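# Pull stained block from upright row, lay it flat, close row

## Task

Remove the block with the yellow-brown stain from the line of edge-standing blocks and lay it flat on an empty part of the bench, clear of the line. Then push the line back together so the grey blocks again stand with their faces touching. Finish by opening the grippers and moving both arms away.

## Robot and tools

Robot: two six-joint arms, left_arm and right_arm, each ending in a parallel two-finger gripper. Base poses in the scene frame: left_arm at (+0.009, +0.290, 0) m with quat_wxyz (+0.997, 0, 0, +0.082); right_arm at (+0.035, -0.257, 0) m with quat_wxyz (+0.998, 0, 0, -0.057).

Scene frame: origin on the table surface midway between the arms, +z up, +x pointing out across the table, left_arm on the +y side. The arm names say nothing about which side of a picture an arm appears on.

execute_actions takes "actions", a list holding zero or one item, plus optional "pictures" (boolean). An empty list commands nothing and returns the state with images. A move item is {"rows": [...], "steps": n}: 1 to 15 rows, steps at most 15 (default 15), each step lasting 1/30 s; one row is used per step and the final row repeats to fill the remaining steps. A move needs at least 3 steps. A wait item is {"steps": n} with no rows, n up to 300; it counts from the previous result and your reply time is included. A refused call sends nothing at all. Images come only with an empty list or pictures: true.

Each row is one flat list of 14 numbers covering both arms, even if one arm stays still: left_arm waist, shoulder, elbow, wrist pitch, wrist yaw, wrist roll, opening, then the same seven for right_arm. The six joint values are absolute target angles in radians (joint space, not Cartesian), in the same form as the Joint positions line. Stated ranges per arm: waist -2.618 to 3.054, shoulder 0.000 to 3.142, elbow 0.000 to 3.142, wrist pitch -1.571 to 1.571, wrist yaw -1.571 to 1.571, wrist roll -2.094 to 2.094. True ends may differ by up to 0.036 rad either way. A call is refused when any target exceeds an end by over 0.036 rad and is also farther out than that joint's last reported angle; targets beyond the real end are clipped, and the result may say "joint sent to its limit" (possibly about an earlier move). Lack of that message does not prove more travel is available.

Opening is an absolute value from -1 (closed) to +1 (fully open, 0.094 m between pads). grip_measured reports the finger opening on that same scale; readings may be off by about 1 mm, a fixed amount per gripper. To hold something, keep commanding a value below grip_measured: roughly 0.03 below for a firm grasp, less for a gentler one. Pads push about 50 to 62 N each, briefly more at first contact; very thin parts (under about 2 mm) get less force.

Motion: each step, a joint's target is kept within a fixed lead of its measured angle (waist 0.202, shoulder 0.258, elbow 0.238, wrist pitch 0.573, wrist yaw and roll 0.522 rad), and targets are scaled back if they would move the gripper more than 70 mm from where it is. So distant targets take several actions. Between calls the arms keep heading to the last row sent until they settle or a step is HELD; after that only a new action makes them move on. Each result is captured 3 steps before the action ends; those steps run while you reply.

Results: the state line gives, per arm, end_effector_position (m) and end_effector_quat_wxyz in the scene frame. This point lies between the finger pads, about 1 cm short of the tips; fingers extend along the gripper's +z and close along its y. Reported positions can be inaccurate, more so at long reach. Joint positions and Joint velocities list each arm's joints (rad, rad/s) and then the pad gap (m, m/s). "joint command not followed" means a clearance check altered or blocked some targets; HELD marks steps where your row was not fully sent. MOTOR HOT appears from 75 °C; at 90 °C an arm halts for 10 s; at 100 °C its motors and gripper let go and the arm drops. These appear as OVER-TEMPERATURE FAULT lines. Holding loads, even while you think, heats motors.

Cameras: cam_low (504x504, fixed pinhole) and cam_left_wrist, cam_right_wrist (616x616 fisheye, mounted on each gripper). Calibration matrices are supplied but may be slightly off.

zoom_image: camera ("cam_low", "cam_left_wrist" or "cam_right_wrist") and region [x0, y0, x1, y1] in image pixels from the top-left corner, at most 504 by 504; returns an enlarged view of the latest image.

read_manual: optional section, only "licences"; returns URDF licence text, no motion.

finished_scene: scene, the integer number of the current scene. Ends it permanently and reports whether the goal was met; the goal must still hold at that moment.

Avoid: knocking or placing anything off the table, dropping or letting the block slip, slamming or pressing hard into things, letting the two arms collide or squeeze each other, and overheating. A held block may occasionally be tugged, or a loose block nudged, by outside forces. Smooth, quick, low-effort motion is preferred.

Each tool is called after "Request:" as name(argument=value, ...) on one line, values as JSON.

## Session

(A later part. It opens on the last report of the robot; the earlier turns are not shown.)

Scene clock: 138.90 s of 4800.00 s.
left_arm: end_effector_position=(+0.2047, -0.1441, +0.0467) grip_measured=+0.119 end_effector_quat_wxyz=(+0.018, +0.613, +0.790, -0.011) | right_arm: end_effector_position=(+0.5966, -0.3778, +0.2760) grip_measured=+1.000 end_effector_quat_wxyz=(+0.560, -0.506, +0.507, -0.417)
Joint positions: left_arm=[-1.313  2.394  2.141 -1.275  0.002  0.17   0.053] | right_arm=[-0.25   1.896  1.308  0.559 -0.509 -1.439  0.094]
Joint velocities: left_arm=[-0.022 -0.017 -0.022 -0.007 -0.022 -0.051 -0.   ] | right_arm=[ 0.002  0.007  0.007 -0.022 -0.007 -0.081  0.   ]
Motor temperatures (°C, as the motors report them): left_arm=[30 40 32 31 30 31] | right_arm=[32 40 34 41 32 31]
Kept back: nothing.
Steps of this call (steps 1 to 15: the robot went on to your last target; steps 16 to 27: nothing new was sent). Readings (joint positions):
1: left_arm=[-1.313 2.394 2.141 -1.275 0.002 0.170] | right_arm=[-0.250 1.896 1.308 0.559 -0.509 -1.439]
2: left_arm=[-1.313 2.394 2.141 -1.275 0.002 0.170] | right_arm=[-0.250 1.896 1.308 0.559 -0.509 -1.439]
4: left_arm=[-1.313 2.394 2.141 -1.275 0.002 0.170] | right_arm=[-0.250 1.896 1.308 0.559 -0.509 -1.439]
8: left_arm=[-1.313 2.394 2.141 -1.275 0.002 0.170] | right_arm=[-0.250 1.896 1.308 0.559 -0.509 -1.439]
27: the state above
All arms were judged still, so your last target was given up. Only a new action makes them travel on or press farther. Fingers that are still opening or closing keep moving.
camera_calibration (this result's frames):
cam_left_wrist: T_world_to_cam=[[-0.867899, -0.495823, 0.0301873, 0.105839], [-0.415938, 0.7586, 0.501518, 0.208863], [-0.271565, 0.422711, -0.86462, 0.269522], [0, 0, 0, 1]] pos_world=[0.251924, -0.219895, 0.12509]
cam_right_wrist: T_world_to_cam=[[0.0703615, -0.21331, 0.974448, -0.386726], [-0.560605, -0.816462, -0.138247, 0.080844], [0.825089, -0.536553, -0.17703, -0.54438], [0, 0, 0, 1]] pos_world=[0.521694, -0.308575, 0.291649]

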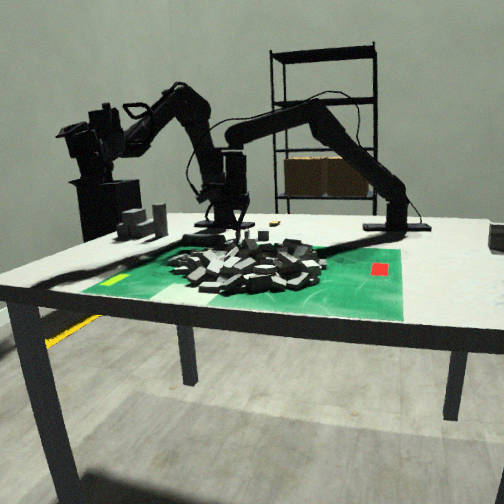

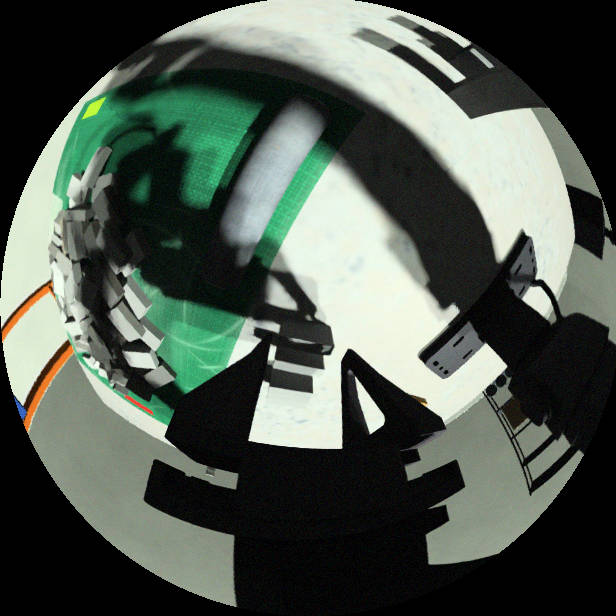

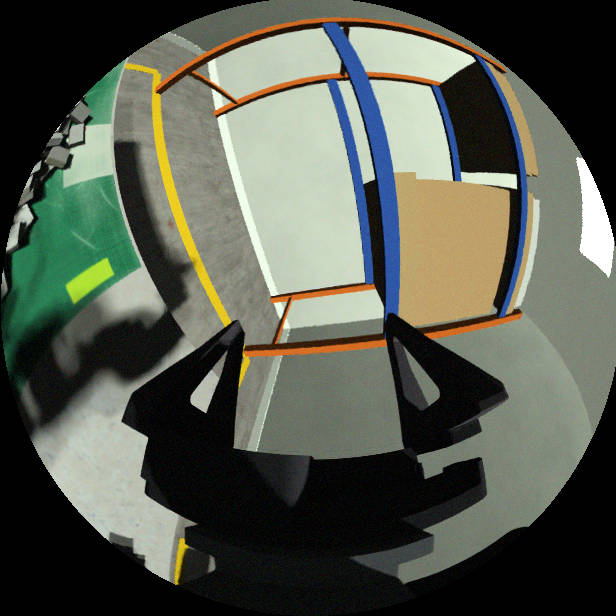

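Request:
execute_actions(actions=[{"rows": [[-1.3005,2.404,2.172,-1.281,0,0.177,0.12,-0.25,1.896,1.308,0.559,-0.516,-1.438,1],[-1.300,2.409,2.177,-1.281,0,0.177,0.12,-0.25,1.896,1.308,0.559,-0.516,-1.438,1],[-1.2995,2.414,2.182,-1.281,0,0.177,0.12,-0.25,1.896,1.308,0.559,-0.516,-1.438,1],[-1.299,2.419,2.186,-1.281,0,0.177,0.12,-0.25,1.896,1.308,0.559,-0.516,-1.438,1],[-1.299,2.424,2.190,-1.281,0,0.177,0.12,-0.25,1.896,1.308,0.559,-0.516,-1.438,1],[-1.299,2.429,2.193,-1.281,0,0.177,0.10,-0.25,1.896,1.308,0.559,-0.516,-1.438,1],[-1.299,2.433,2.195,-1.281,0,0.177,0.08,-0.25,1.896,1.308,0.559,-0.516,-1.438,1],[-1.299,2.437,2.197,-1.281,0,0.177,0.06,-0.25,1.896,1.308,0.559,-0.516,-1.438,1],[-1.299,2.440,2.197,-1.281,0,0.177,0.04,-0.25,1.896,1.308,0.559,-0.516,-1.438,1]], "steps": 15}], pictures=true)

Request:
zoom_image(camera="cam_low", region=[220, 200, 290, 250])

Request:
zoom_image(camera="cam_left_wrist", region=[230, 300, 370, 440])

Scene clock: 142.47 s of 4800.00 s.
left_arm: end_effector_position=(+0.2065, -0.1481, +0.0392) grip_measured=+0.041 end_effector_quat_wxyz=(+0.016, +0.613, +0.790, -0.010) | right_arm: end_effector_position=(+0.5966, -0.3778, +0.2760) grip_measured=+1.000 end_effector_quat_wxyz=(+0.560, -0.506, +0.507, -0.417)
Joint positions: left_arm=[-1.313  2.428  2.171 -1.277  0.002  0.17   0.049] | right_arm=[-0.25   1.896  1.308  0.559 -0.509 -1.439  0.094]
Joint velocities: left_arm=[-0.017  0.081  0.002 -0.022 -0.037 -0.051 -0.   ] | right_arm=[ 0.002 -0.027 -0.007 -0.037 -0.022  0.066  0.   ]
Motor temperatures (°C, as the motors report them): left_arm=[30 41 32 31 30 31] | right_arm=[32 40 34 42 32 31]
Steps of this call (steps 1 to 90: nothing new was sent; then 0.17 s passed at rest; steps 91 to 102: the first 12 steps of this action). Readings (joint positions):
91: left_arm=[-1.313 2.394 2.141 -1.275 0.002 0.170] | right_arm=[-0.250 1.896 1.308 0.559 -0.509 -1.439]
92: left_arm=[-1.313 2.394 2.141 -1.275 0.002 0.170] | right_arm=[-0.250 1.896 1.308 0.559 -0.509 -1.439]
94: left_arm=[-1.313 2.398 2.149 -1.277 0.002 0.170] | right_arm=[-0.250 1.896 1.308 0.559 -0.509 -1.439]
98: left_arm=[-1.313 2.413 2.169 -1.277 0.002 0.170] | right_arm=[-0.250 1.896 1.308 0.559 -0.509 -1.439]
102: the state above
camera_calibration (this result's frames):
cam_left_wrist: T_world_to_cam=[[-0.867828, -0.49598, 0.0296304, 0.105615], [-0.414758, 0.755969, 0.506445, 0.215672], [-0.273586, 0.427218, -0.861763, 0.266219], [0, 0, 0, 1]] pos_world=[0.253941, -0.224392, 0.117062]
cam_right_wrist: T_world_to_cam=[[0.0703615, -0.21331, 0.974448, -0.386726], [-0.560605, -0.816462, -0.138247, 0.080844], [0.825089, -0.536553, -0.17703, -0.54438], [0, 0, 0, 1]] pos_world=[0.521694, -0.308575, 0.291649]

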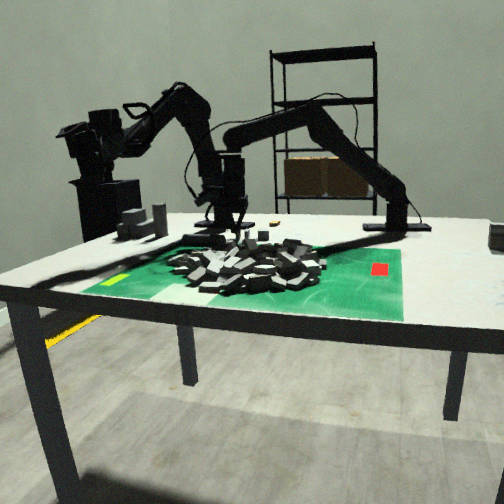

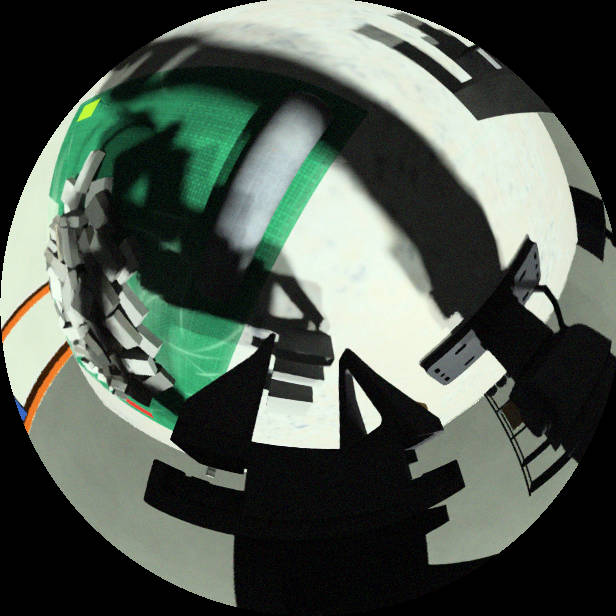

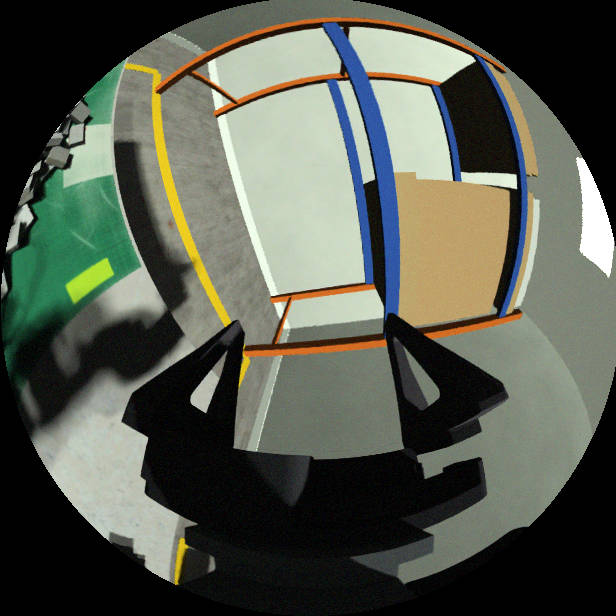

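Region (220, 200, 290, 250) of cam_low's 504x504 image, scaled by 7.200, with more detail than that image has; it fills the top 360 rows of this view, and the rest is white.

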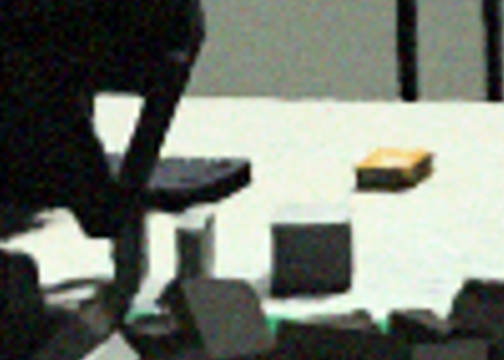

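Region (230, 300, 370, 440) of cam_left_wrist's 616x616 image, scaled by 3.600, with more detail than that image has.

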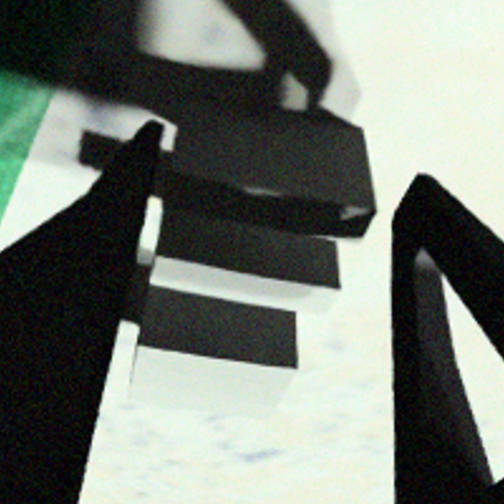

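Request:
execute_actions(actions=[])

Request:
zoom_image(camera="cam_left_wrist", region=[230, 300, 370, 440])

Request:
zoom_image(camera="cam_low", region=[220, 200, 290, 250])

Scene clock: 142.57 s of 4800.00 s.
left_arm: end_effector_position=(+0.2063, -0.1478, +0.0369) grip_measured=+0.041 end_effector_quat_wxyz=(+0.014, +0.613, +0.790, -0.008) | right_arm: end_effector_position=(+0.5966, -0.3778, +0.2760) grip_measured=+1.000 end_effector_quat_wxyz=(+0.560, -0.506, +0.507, -0.417)
Joint positions: left_arm=[-1.313  2.432  2.171 -1.277  0.002  0.17   0.049] | right_arm=[-0.25   1.896  1.308  0.559 -0.509 -1.439  0.094]
Joint velocities: left_arm=[ 0.007  0.027 -0.022 -0.037  0.037 -0.007 -0.   ] | right_arm=[-0.002 -0.002 -0.012 -0.037 -0.007 -0.007  0.   ]
Motor temperatures (°C, as the motors report them): left_arm=[30 41 32 31 30 31] | right_arm=[32 40 34 42 32 31]
Kept back: nothing.
Steps of this call (steps 1 to 3: the last 3 steps of your previous action). Readings (joint positions):
1: left_arm=[-1.313 2.430 2.171 -1.277 0.002 0.170] | right_arm=[-0.250 1.896 1.308 0.559 -0.509 -1.439]
2: left_arm=[-1.313 2.432 2.171 -1.277 0.002 0.170] | right_arm=[-0.250 1.896 1.308 0.559 -0.509 -1.439]
3: the state above
camera_calibration (this result's frames):
cam_left_wrist: T_world_to_cam=[[-0.867769, -0.496113, 0.0291469, 0.105708], [-0.413726, 0.753668, 0.510701, 0.215775], [-0.275332, 0.431112, -0.859264, 0.264893], [0, 0, 0, 1]] pos_world=[0.253935, -0.224378, 0.114336]
cam_right_wrist: T_world_to_cam=[[0.0703615, -0.21331, 0.974448, -0.386726], [-0.560605, -0.816462, -0.138247, 0.080844], [0.825089, -0.536553, -0.17703, -0.54438], [0, 0, 0, 1]] pos_world=[0.521694, -0.308575, 0.291649]

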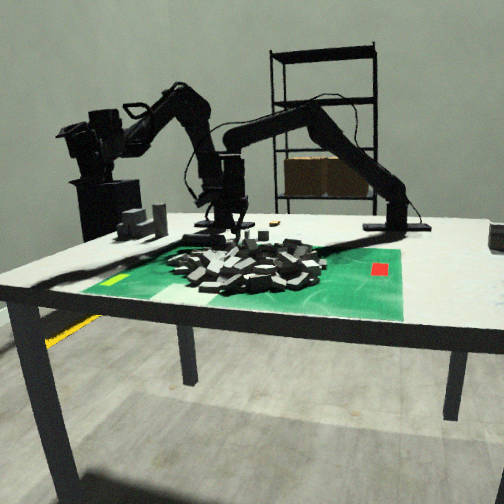

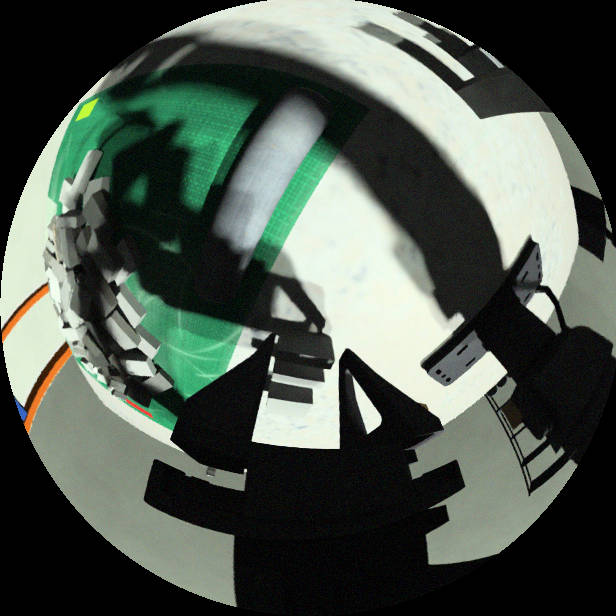

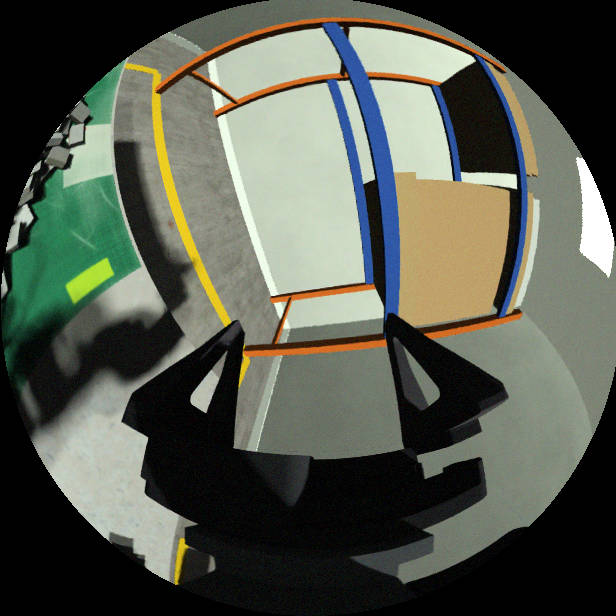

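Region (230, 300, 370, 440) of cam_left_wrist's 616x616 image, scaled by 3.600, with more detail than that image has.

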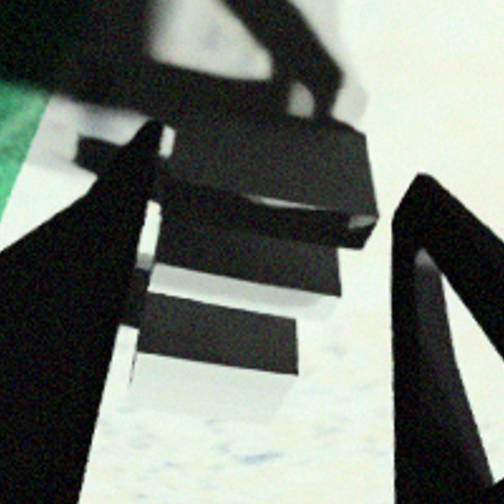

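Region (220, 200, 290, 250) of cam_low's 504x504 image, scaled by 7.200, with more detail than that image has; it fills the top 360 rows of this view, and the rest is white.

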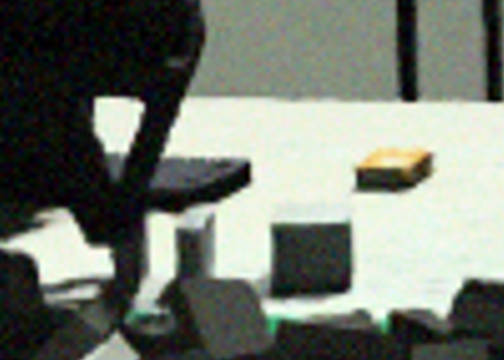

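Request:
execute_actions(actions=[{"rows": [[-1.299,2.442,2.198,-1.281,0,0.177,0.02,-0.25,1.896,1.308,0.559,-0.516,-1.438,1],[-1.299,2.444,2.198,-1.281,0,0.177,0.0,-0.25,1.896,1.308,0.559,-0.516,-1.438,1],[-1.299,2.444,2.198,-1.281,0,0.177,-0.03,-0.25,1.896,1.308,0.559,-0.516,-1.438,1],[-1.299,2.444,2.198,-1.281,0,0.177,-0.06,-0.25,1.896,1.308,0.559,-0.516,-1.438,1],[-1.299,2.444,2.198,-1.281,0,0.177,-0.08,-0.25,1.896,1.308,0.559,-0.516,-1.438,1],[-1.299,2.444,2.198,-1.281,0,0.177,-0.10,-0.25,1.896,1.308,0.559,-0.516,-1.438,1],[-1.299,2.444,2.198,-1.281,0,0.177,-0.115,-0.25,1.896,1.308,0.559,-0.516,-1.438,1],[-1.299,2.444,2.198,-1.281,0,0.177,-0.13,-0.25,1.896,1.308,0.559,-0.516,-1.438,1],[-1.299,2.444,2.198,-1.281,0,0.177,-0.145,-0.25,1.896,1.308,0.559,-0.516,-1.438,1],[-1.299,2.444,2.198,-1.281,0,0.177,-0.16,-0.25,1.896,1.308,0.559,-0.516,-1.438,1],[-1.299,2.444,2.198,-1.281,0,0.177,-0.175,-0.25,1.896,1.308,0.559,-0.516,-1.438,1],[-1.299,2.444,2.198,-1.281,0,0.177,-0.19,-0.25,1.896,1.308,0.559,-0.516,-1.438,1],[-1.299,2.444,2.198,-1.281,0,0.177,-0.205,-0.25,1.896,1.308,0.559,-0.516,-1.438,1]], "steps": 15}], pictures=true)

Request:
execute_actions(actions=[])

Request:
zoom_image(camera="cam_left_wrist", region=[230, 300, 370, 440])

Request:
zoom_image(camera="cam_low", region=[220, 200, 290, 250])

Scene clock: 143.57 s of 4800.00 s.
left_arm: end_effector_position=(+0.2080, -0.1470, +0.0367) grip_measured=-0.172 end_effector_quat_wxyz=(+0.014, +0.611, +0.791, -0.008) | right_arm: end_effector_position=(+0.5966, -0.3778, +0.2760) grip_measured=+1.000 end_effector_quat_wxyz=(+0.560, -0.506, +0.507, -0.417)
Joint positions: left_arm=[-1.309  2.433  2.171 -1.277  0.002  0.17   0.039] | right_arm=[-0.25   1.896  1.308  0.559 -0.509 -1.439  0.094]
Joint velocities: left_arm=[ 0.007 -0.012  0.002  0.007 -0.037 -0.066 -0.01 ] | right_arm=[-0.007  0.032  0.002 -0.007 -0.051  0.022  0.   ]
Motor temperatures (°C, as the motors report them): left_arm=[30 41 32 31 30 31] | right_arm=[32 40 34 42 32 31]
Steps of this call (steps 1 to 15: the robot went on to your last target; steps 16 to 18: nothing new was sent; steps 19 to 30: the first 12 steps of this action). Readings (joint positions):
19: left_arm=[-1.313 2.433 2.171 -1.277 0.002 0.170] | right_arm=[-0.250 1.896 1.308 0.559 -0.509 -1.439]
20: left_arm=[-1.313 2.433 2.171 -1.277 0.002 0.170] | right_arm=[-0.250 1.896 1.308 0.559 -0.509 -1.439]
22: left_arm=[-1.313 2.433 2.171 -1.277 0.002 0.170] | right_arm=[-0.250 1.896 1.308 0.559 -0.509 -1.439]
26: left_arm=[-1.312 2.433 2.171 -1.277 0.002 0.170] | right_arm=[-0.250 1.896 1.308 0.559 -0.509 -1.439]
30: the state above
camera_calibration (this result's frames):
cam_left_wrist: T_world_to_cam=[[-0.865865, -0.499429, 0.0291097, 0.106657], [-0.416518, 0.751907, 0.511028, 0.216269], [-0.27711, 0.430357, -0.859071, 0.265112], [0, 0, 0, 1]] pos_world=[0.255896, -0.223439, 0.114126]
cam_right_wrist: T_world_to_cam=[[0.0703615, -0.21331, 0.974448, -0.386726], [-0.560605, -0.816462, -0.138247, 0.080844], [0.825089, -0.536553, -0.17703, -0.54438], [0, 0, 0, 1]] pos_world=[0.521694, -0.308575, 0.291649]

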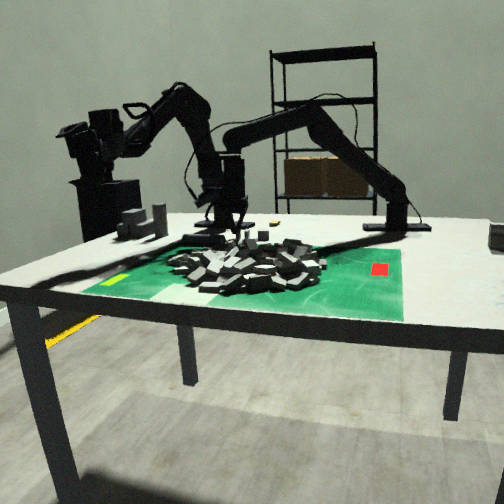

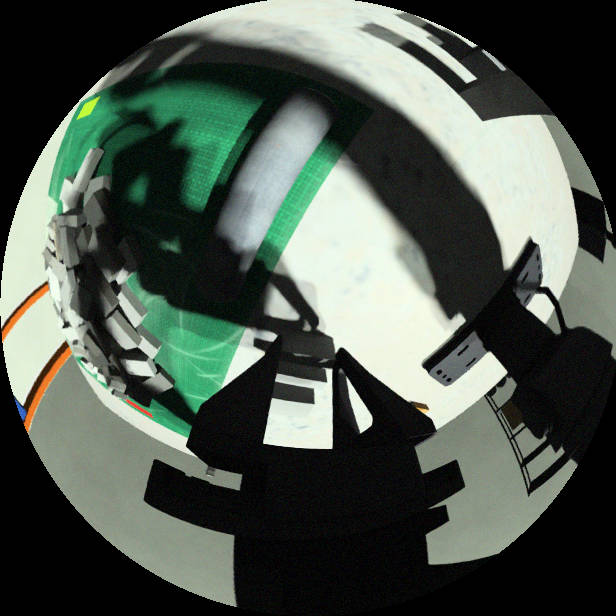

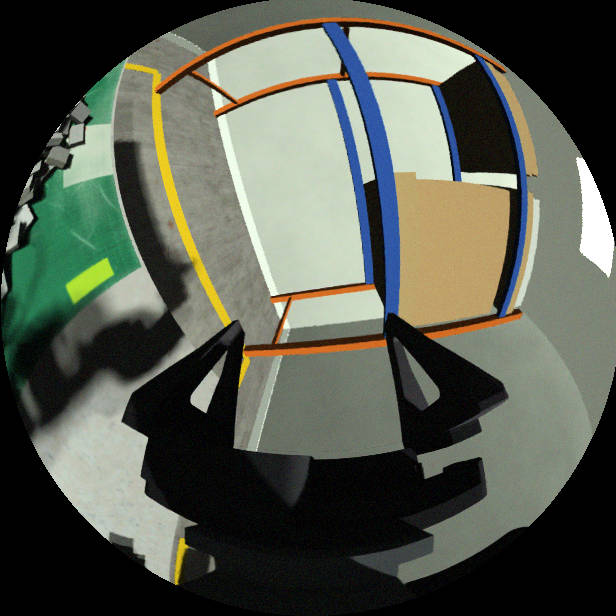

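Scene clock: 143.67 s of 4800.00 s.
left_arm: end_effector_position=(+0.2080, -0.1470, +0.0367) grip_measured=-0.187 end_effector_quat_wxyz=(+0.014, +0.611, +0.791, -0.008) | right_arm: end_effector_position=(+0.5966, -0.3778, +0.2760) grip_measured=+1.000 end_effector_quat_wxyz=(+0.560, -0.506, +0.507, -0.417)
Joint positions: left_arm=[-1.309  2.433  2.171 -1.277  0.002  0.17   0.038] | right_arm=[-0.25   1.896  1.308  0.559 -0.509 -1.439  0.094]
Joint velocities: left_arm=[ 0.012 -0.012  0.002 -0.051 -0.037 -0.037 -0.001] | right_arm=[-0.017 -0.007 -0.017 -0.022 -0.051 -0.081  0.   ]
Motor temperatures (°C, as the motors report them): left_arm=[30 41 32 31 30 31] | right_arm=[32 40 34 42 32 31]
Kept back: nothing.
Steps of this call (steps 1 to 3: the last 3 steps of your previous action). Readings (joint positions):
1: left_arm=[-1.309 2.433 2.171 -1.277 0.002 0.170] | right_arm=[-0.250 1.896 1.308 0.559 -0.509 -1.439]
2: left_arm=[-1.309 2.433 2.171 -1.277 0.002 0.170] | right_arm=[-0.250 1.896 1.308 0.559 -0.509 -1.439]
3: the state above
camera_calibration (this result's frames):
cam_left_wrist: T_world_to_cam=[[-0.865865, -0.499429, 0.0291097, 0.106657], [-0.416518, 0.751907, 0.511028, 0.216269], [-0.27711, 0.430357, -0.859071, 0.265112], [0, 0, 0, 1]] pos_world=[0.255896, -0.223439, 0.114126]
cam_right_wrist: T_world_to_cam=[[0.0703615, -0.21331, 0.974448, -0.386726], [-0.560605, -0.816462, -0.138247, 0.080844], [0.825089, -0.536553, -0.17703, -0.54438], [0, 0, 0, 1]] pos_world=[0.521694, -0.308575, 0.291649]

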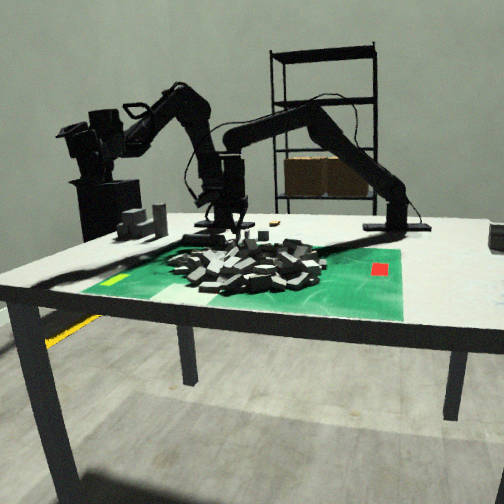

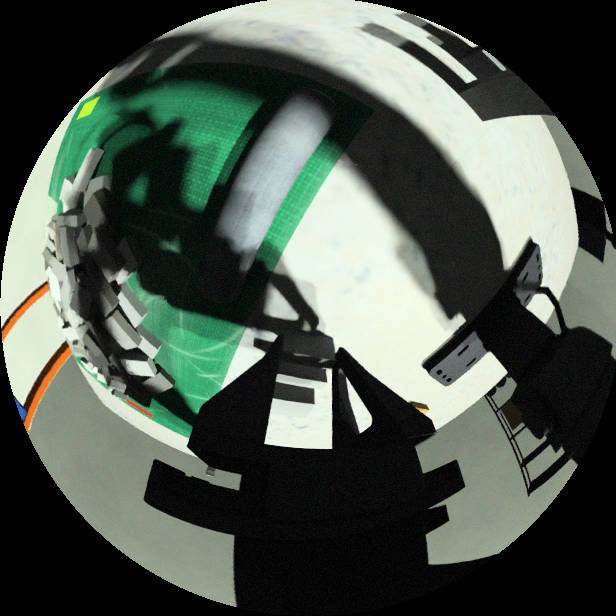

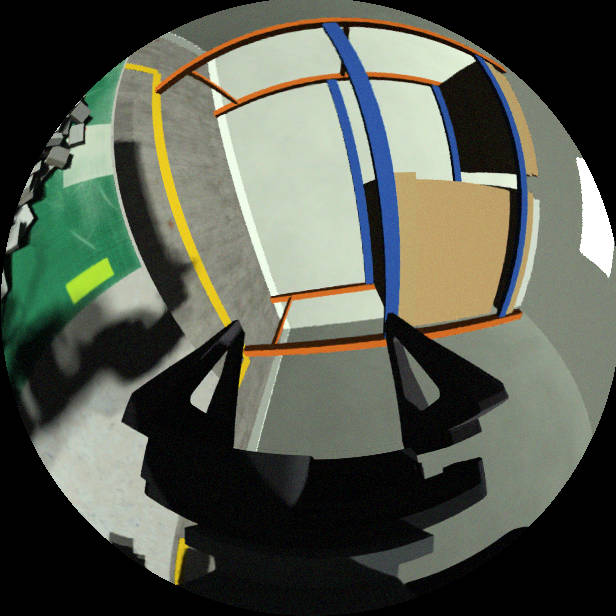

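Region (230, 300, 370, 440) of cam_left_wrist's 616x616 image, scaled by 3.600, with more detail than that image has.

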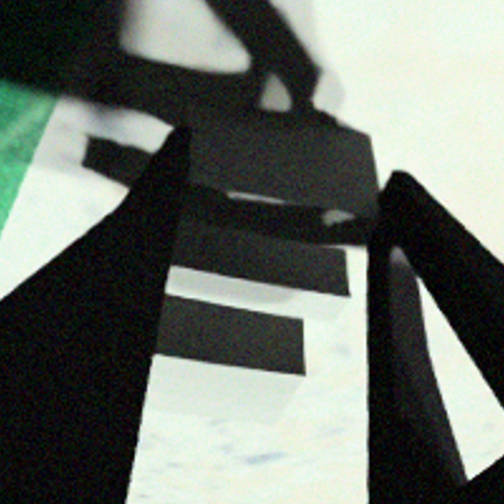

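Region (220, 200, 290, 250) of cam_low's 504x504 image, scaled by 7.200, with more detail than that image has; it fills the top 360 rows of this view, and the rest is white.

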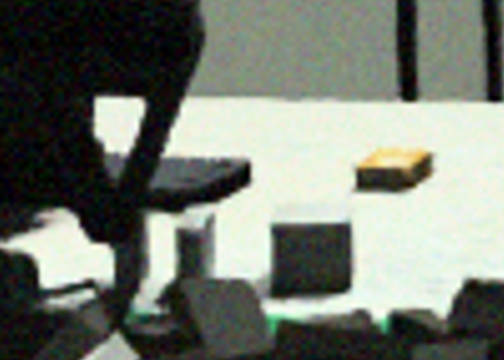

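Request:
execute_actions(actions=[], pictures=false)

Request:
zoom_image(camera="cam_left_wrist", region=[260, 320, 350, 400])

Scene clock: 143.90 s of 4800.00 s.
left_arm: end_effector_position=(+0.2080, -0.1470, +0.0367) grip_measured=-0.187 end_effector_quat_wxyz=(+0.014, +0.611, +0.791, -0.008) | right_arm: end_effector_position=(+0.5966, -0.3778, +0.2760) grip_measured=+1.000 end_effector_quat_wxyz=(+0.560, -0.506, +0.507, -0.417)
Joint positions: left_arm=[-1.309  2.433  2.171 -1.277  0.002  0.17   0.038] | right_arm=[-0.25   1.896  1.308  0.559 -0.509 -1.439  0.094]
Joint velocities: left_arm=[ 0.022 -0.002 -0.002  0.007  0.037 -0.022 -0.001] | right_arm=[ 0.002 -0.022 -0.002 -0.081 -0.022  0.095  0.   ]
Motor temperatures (°C, as the motors report them): left_arm=[30 41 32 31 30 31] | right_arm=[32 40 34 42 32 31]
Kept back: nothing.
Steps of this call (steps 1 to 7: the robot went on to your last target). Readings (joint positions):
1: left_arm=[-1.309 2.433 2.171 -1.277 0.002 0.170] | right_arm=[-0.250 1.896 1.308 0.559 -0.509 -1.439]
2: left_arm=[-1.309 2.433 2.171 -1.277 0.002 0.170] | right_arm=[-0.250 1.896 1.308 0.559 -0.509 -1.439]
4: left_arm=[-1.309 2.433 2.171 -1.277 0.002 0.170] | right_arm=[-0.250 1.896 1.308 0.559 -0.509 -1.439]
7: the state above

Region (260, 320, 350, 400) of cam_left_wrist's 616x616 image, scaled by 5.600, with more detail than that image has.

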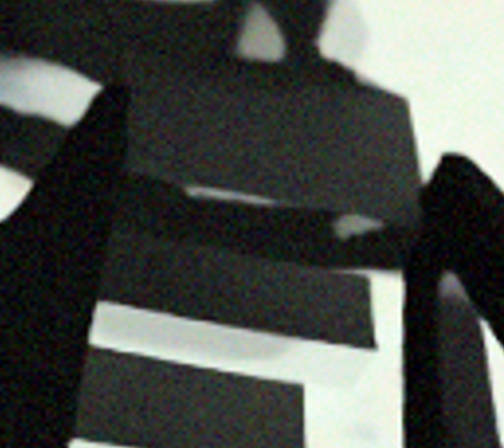

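Request:
zoom_image(camera="cam_low", region=[226, 214, 272, 246])

Request:
zoom_image(camera="cam_left_wrist", region=[290, 335, 350, 395])

Region (226, 214, 272, 246) of cam_low's 504x504 image, scaled by 10.957, with more detail than that image has; it fills the top 351 rows of this view, and the rest is white.

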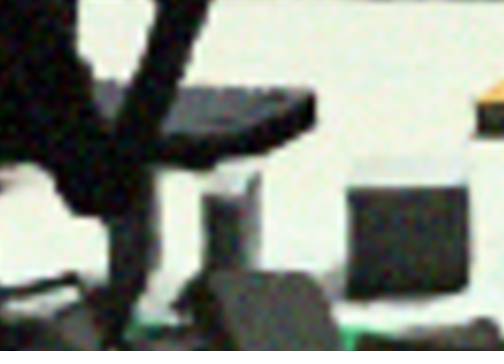

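Region (290, 335, 350, 395) of cam_left_wrist's 616x616 image, scaled by 8.400, with more detail than that image has.

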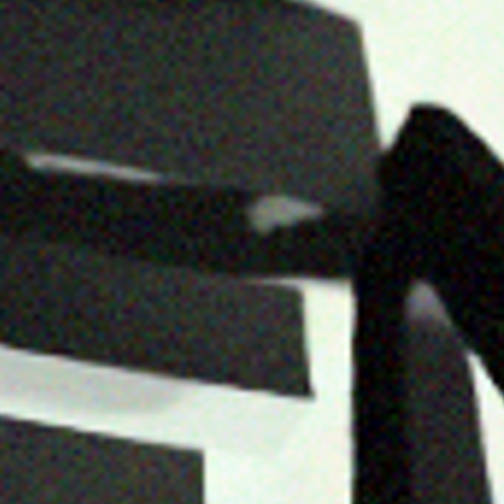

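Request:
execute_actions(actions=[{"rows": [[-1.3005,2.425,2.175,-1.275,0,0.177,-0.205,-0.25,1.896,1.308,0.559,-0.516,-1.438,1],[-1.301,2.4101,2.1579,-1.268,0,0.177,-0.205,-0.25,1.896,1.308,0.559,-0.516,-1.438,1],[-1.3007,2.4056,2.1499,-1.2578,0,0.1773,-0.205,-0.25,1.896,1.308,0.559,-0.516,-1.438,1],[-1.3003,2.400,2.140,-1.2517,0,0.1776,-0.205,-0.25,1.896,1.308,0.559,-0.516,-1.438,1],[-1.2998,2.3933,2.128,-1.2465,0,0.178,-0.205,-0.25,1.896,1.308,0.559,-0.516,-1.438,1],[-1.2993,2.3865,2.116,-1.2413,0,0.1785,-0.205,-0.25,1.896,1.308,0.559,-0.516,-1.438,1],[-1.2988,2.3798,2.1041,-1.236,0,0.179,-0.205,-0.25,1.896,1.308,0.559,-0.516,-1.438,1],[-1.2983,2.3731,2.0921,-1.2308,0,0.1793,-0.205,-0.25,1.896,1.308,0.559,-0.516,-1.438,1],[-1.2978,2.3663,2.0801,-1.2259,0,0.1797,-0.205,-0.25,1.896,1.308,0.559,-0.516,-1.438,1],[-1.2973,2.3596,2.0682,-1.2214,0,0.180,-0.205,-0.25,1.896,1.308,0.559,-0.516,-1.438,1],[-1.2968,2.353,2.0564,-1.2168,0,0.1806,-0.205,-0.25,1.896,1.308,0.559,-0.516,-1.438,1],[-1.2964,2.3468,2.0457,-1.2123,0,0.181,-0.205,-0.25,1.896,1.308,0.559,-0.516,-1.438,1],[-1.2959,2.3407,2.035,-1.2077,0,0.1814,-0.205,-0.25,1.896,1.308,0.559,-0.516,-1.438,1],[-1.2954,2.3345,2.0243,-1.2032,0,0.1818,-0.205,-0.25,1.896,1.308,0.559,-0.516,-1.438,1],[-1.2949,2.3284,2.0136,-1.1986,0,0.1823,-0.205,-0.25,1.896,1.308,0.559,-0.516,-1.438,1]], "steps": 15}], pictures=false)

Request:
execute_actions(actions=[{"steps": 6}], pictures=true)

Request:
zoom_image(camera="cam_low", region=[226, 214, 272, 246])

Scene clock: 149.53 s of 4800.00 s.
left_arm: end_effector_position=(+0.2042, -0.1387, +0.0361) grip_measured=-0.187 end_effector_quat_wxyz=(+0.014, +0.612, +0.791, -0.008) | right_arm: end_effector_position=(+0.5966, -0.3778, +0.2760) grip_measured=+1.000 end_effector_quat_wxyz=(+0.560, -0.506, +0.507, -0.417)
Joint positions: left_arm=[-1.309  2.383  2.079 -1.235  0.002  0.172  0.038] | right_arm=[-0.25   1.896  1.308  0.559 -0.509 -1.439  0.094]
Joint velocities: left_arm=[-0.007 -0.203 -0.344  0.11   0.007  0.007  0.   ] | right_arm=[-0.012  0.002 -0.022 -0.022 -0.007 -0.022  0.   ]
Motor temperatures (°C, as the motors report them): left_arm=[30 42 32 31 30 31] | right_arm=[32 40 35 42 32 31]
Steps of this call (steps 1 to 15: the robot went on to your last target; steps 16 to 90: nothing new was sent; then 2.23 s passed at rest; steps 91 to 102: the first 12 steps of this action). Readings (joint positions):
91: left_arm=[-1.309 2.433 2.171 -1.277 0.002 0.170] | right_arm=[-0.250 1.896 1.308 0.559 -0.509 -1.439]
92: left_arm=[-1.309 2.433 2.171 -1.277 0.002 0.170] | right_arm=[-0.250 1.896 1.308 0.559 -0.509 -1.439]
94: left_arm=[-1.309 2.431 2.166 -1.273 0.002 0.170] | right_arm=[-0.250 1.896 1.308 0.559 -0.509 -1.439]
98: left_arm=[-1.309 2.409 2.127 -1.252 0.002 0.171] | right_arm=[-0.250 1.896 1.308 0.559 -0.509 -1.439]
102: the state above

Scene clock: 149.73 s of 4800.00 s.
left_arm: end_effector_position=(+0.2024, -0.1326, +0.0360) grip_measured=-0.187 end_effector_quat_wxyz=(+0.013, +0.612, +0.790, -0.008) | right_arm: end_effector_position=(+0.5966, -0.3778, +0.2760) grip_measured=+1.000 end_effector_quat_wxyz=(+0.560, -0.506, +0.507, -0.417)
Joint positions: left_arm=[-1.308  2.355  2.03  -1.217  0.002  0.175  0.038] | right_arm=[-0.25   1.896  1.308  0.559 -0.509 -1.439  0.094]
Joint velocities: left_arm=[ 0.022 -0.032 -0.046  0.095  0.037 -0.037 -0.001] | right_arm=[-0.002  0.002 -0.007  0.037  0.007  0.051  0.   ]
Motor temperatures (°C, as the motors report them): left_arm=[30 42 32 31 30 31] | right_arm=[32 40 35 42 32 31]
Kept back: nothing.
Steps of this call (steps 1 to 3: the last 3 steps of your previous action; steps 4 to 6: the robot went on to your last target). Readings (joint positions):
1: left_arm=[-1.309 2.376 2.068 -1.231 0.002 0.173] | right_arm=[-0.250 1.896 1.308 0.559 -0.509 -1.439]
2: left_arm=[-1.309 2.370 2.057 -1.226 0.002 0.173] | right_arm=[-0.250 1.896 1.308 0.559 -0.509 -1.439]
4: left_arm=[-1.309 2.359 2.038 -1.219 0.002 0.174] | right_arm=[-0.250 1.896 1.308 0.559 -0.509 -1.439]
6: the state above
camera_calibration (this result's frames):
cam_left_wrist: T_world_to_cam=[[-0.867171, -0.497179, 0.0287531, 0.109643], [-0.414094, 0.751922, 0.512971, 0.202912], [-0.276658, 0.432927, -0.857925, 0.256932], [0, 0, 0, 1]] pos_world=[0.250186, -0.209295, 0.113188]
cam_right_wrist: T_world_to_cam=[[0.0703615, -0.21331, 0.974448, -0.386726], [-0.560605, -0.816462, -0.138247, 0.080844], [0.825089, -0.536553, -0.17703, -0.54438], [0, 0, 0, 1]] pos_world=[0.521694, -0.308575, 0.291649]

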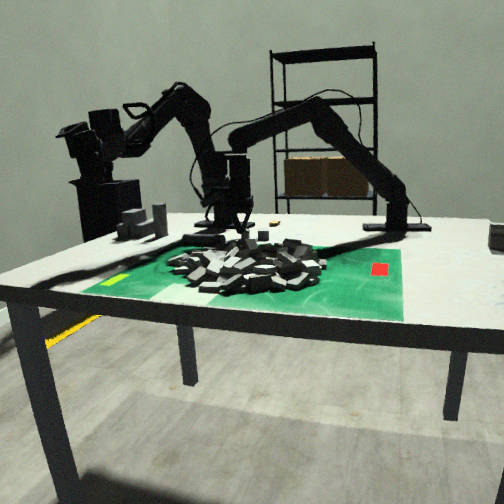

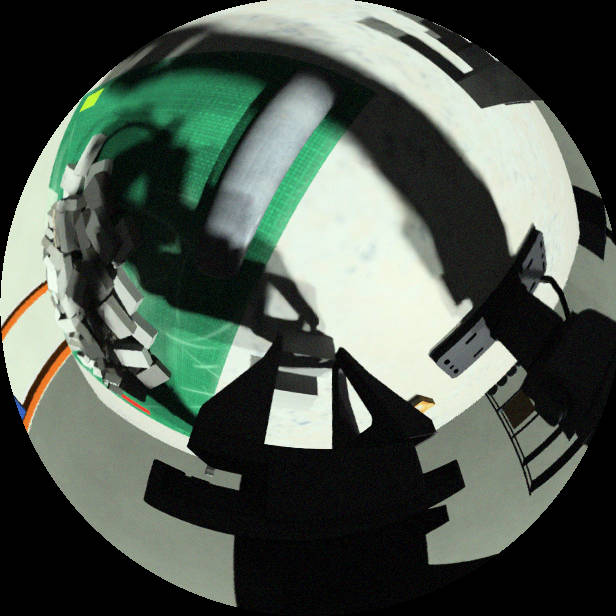

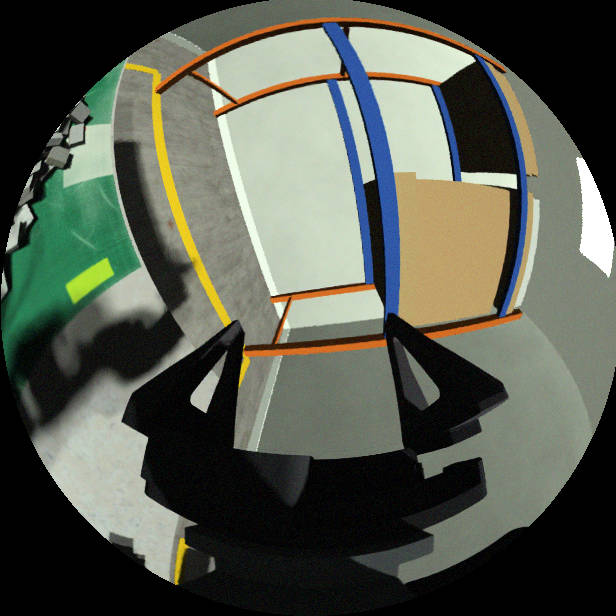

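Region (226, 214, 272, 246) of cam_low's 504x504 image, scaled by 10.957, with more detail than that image has; it fills the top 351 rows of this view, and the rest is white.

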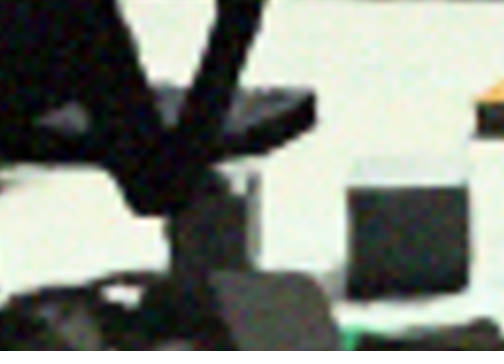

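Request:
execute_actions(actions=[], pictures=true)

Request:
zoom_image(camera="cam_left_wrist", region=[250, 320, 350, 420])

Scene clock: 150.03 s of 4800.00 s.
left_arm: end_effector_position=(+0.2030, -0.1325, +0.0360) grip_measured=-0.187 end_effector_quat_wxyz=(+0.013, +0.612, +0.791, -0.008) | right_arm: end_effector_position=(+0.5966, -0.3778, +0.2760) grip_measured=+1.000 end_effector_quat_wxyz=(+0.560, -0.506, +0.507, -0.417)
Joint positions: left_arm=[-1.306  2.354  2.028 -1.214  0.002  0.175  0.038] | right_arm=[-0.25   1.896  1.308  0.559 -0.509 -1.439  0.094]
Joint velocities: left_arm=[-0.002  0.002  0.027 -0.022 -0.066 -0.022 -0.   ] | right_arm=[-0.002  0.012  0.022 -0.066 -0.051 -0.051  0.   ]
Motor temperatures (°C, as the motors report them): left_arm=[30 43 32 31 30 31] | right_arm=[32 40 35 42 32 31]
Kept back: nothing.
Steps of this call (steps 1 to 9: the robot went on to your last target). Readings (joint positions):
1: left_arm=[-1.307 2.354 2.029 -1.216 0.002 0.175] | right_arm=[-0.250 1.896 1.308 0.559 -0.509 -1.439]
2: left_arm=[-1.306 2.354 2.029 -1.215 0.002 0.175] | right_arm=[-0.250 1.896 1.308 0.559 -0.509 -1.439]
4: left_arm=[-1.306 2.354 2.028 -1.214 0.002 0.175] | right_arm=[-0.250 1.896 1.308 0.559 -0.509 -1.439]
8: left_arm=[-1.306 2.354 2.028 -1.214 0.002 0.175] | right_arm=[-0.250 1.896 1.308 0.559 -0.509 -1.439]
9: the state above
camera_calibration (this result's frames):
cam_left_wrist: T_world_to_cam=[[-0.86681, -0.497801, 0.0288834, 0.109998], [-0.414998, 0.752315, 0.511662, 0.203339], [-0.276435, 0.431528, -0.858701, 0.256871], [0, 0, 0, 1]] pos_world=[0.250741, -0.209065, 0.113357]
cam_right_wrist: T_world_to_cam=[[0.0703615, -0.21331, 0.974448, -0.386726], [-0.560605, -0.816462, -0.138247, 0.080844], [0.825089, -0.536553, -0.17703, -0.54438], [0, 0, 0, 1]] pos_world=[0.521694, -0.308575, 0.291649]

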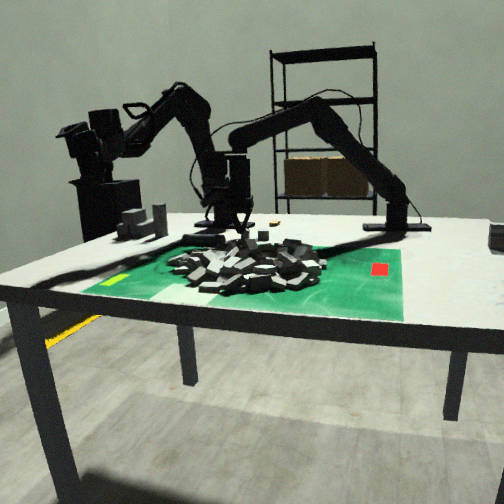

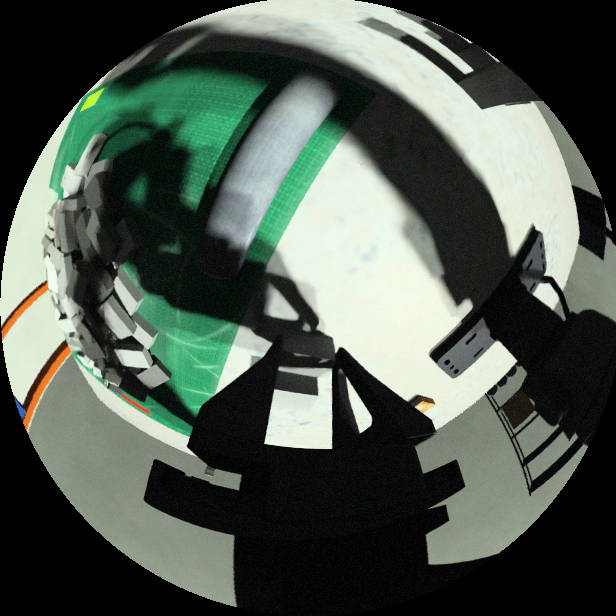

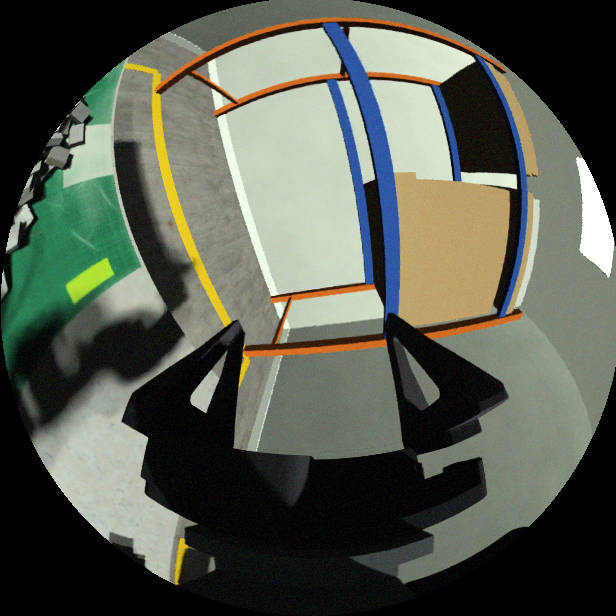

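Region (250, 320, 350, 420) of cam_left_wrist's 616x616 image, scaled by 5.040, with more detail than that image has.

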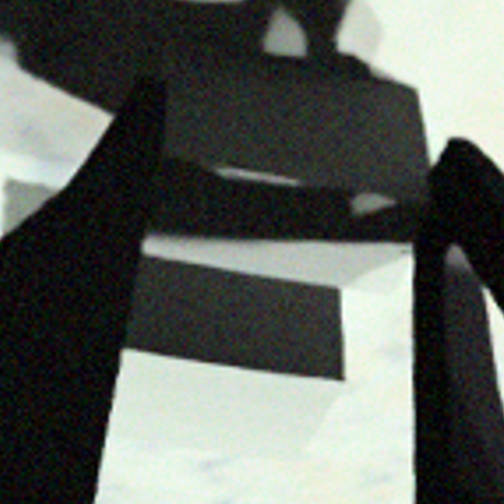

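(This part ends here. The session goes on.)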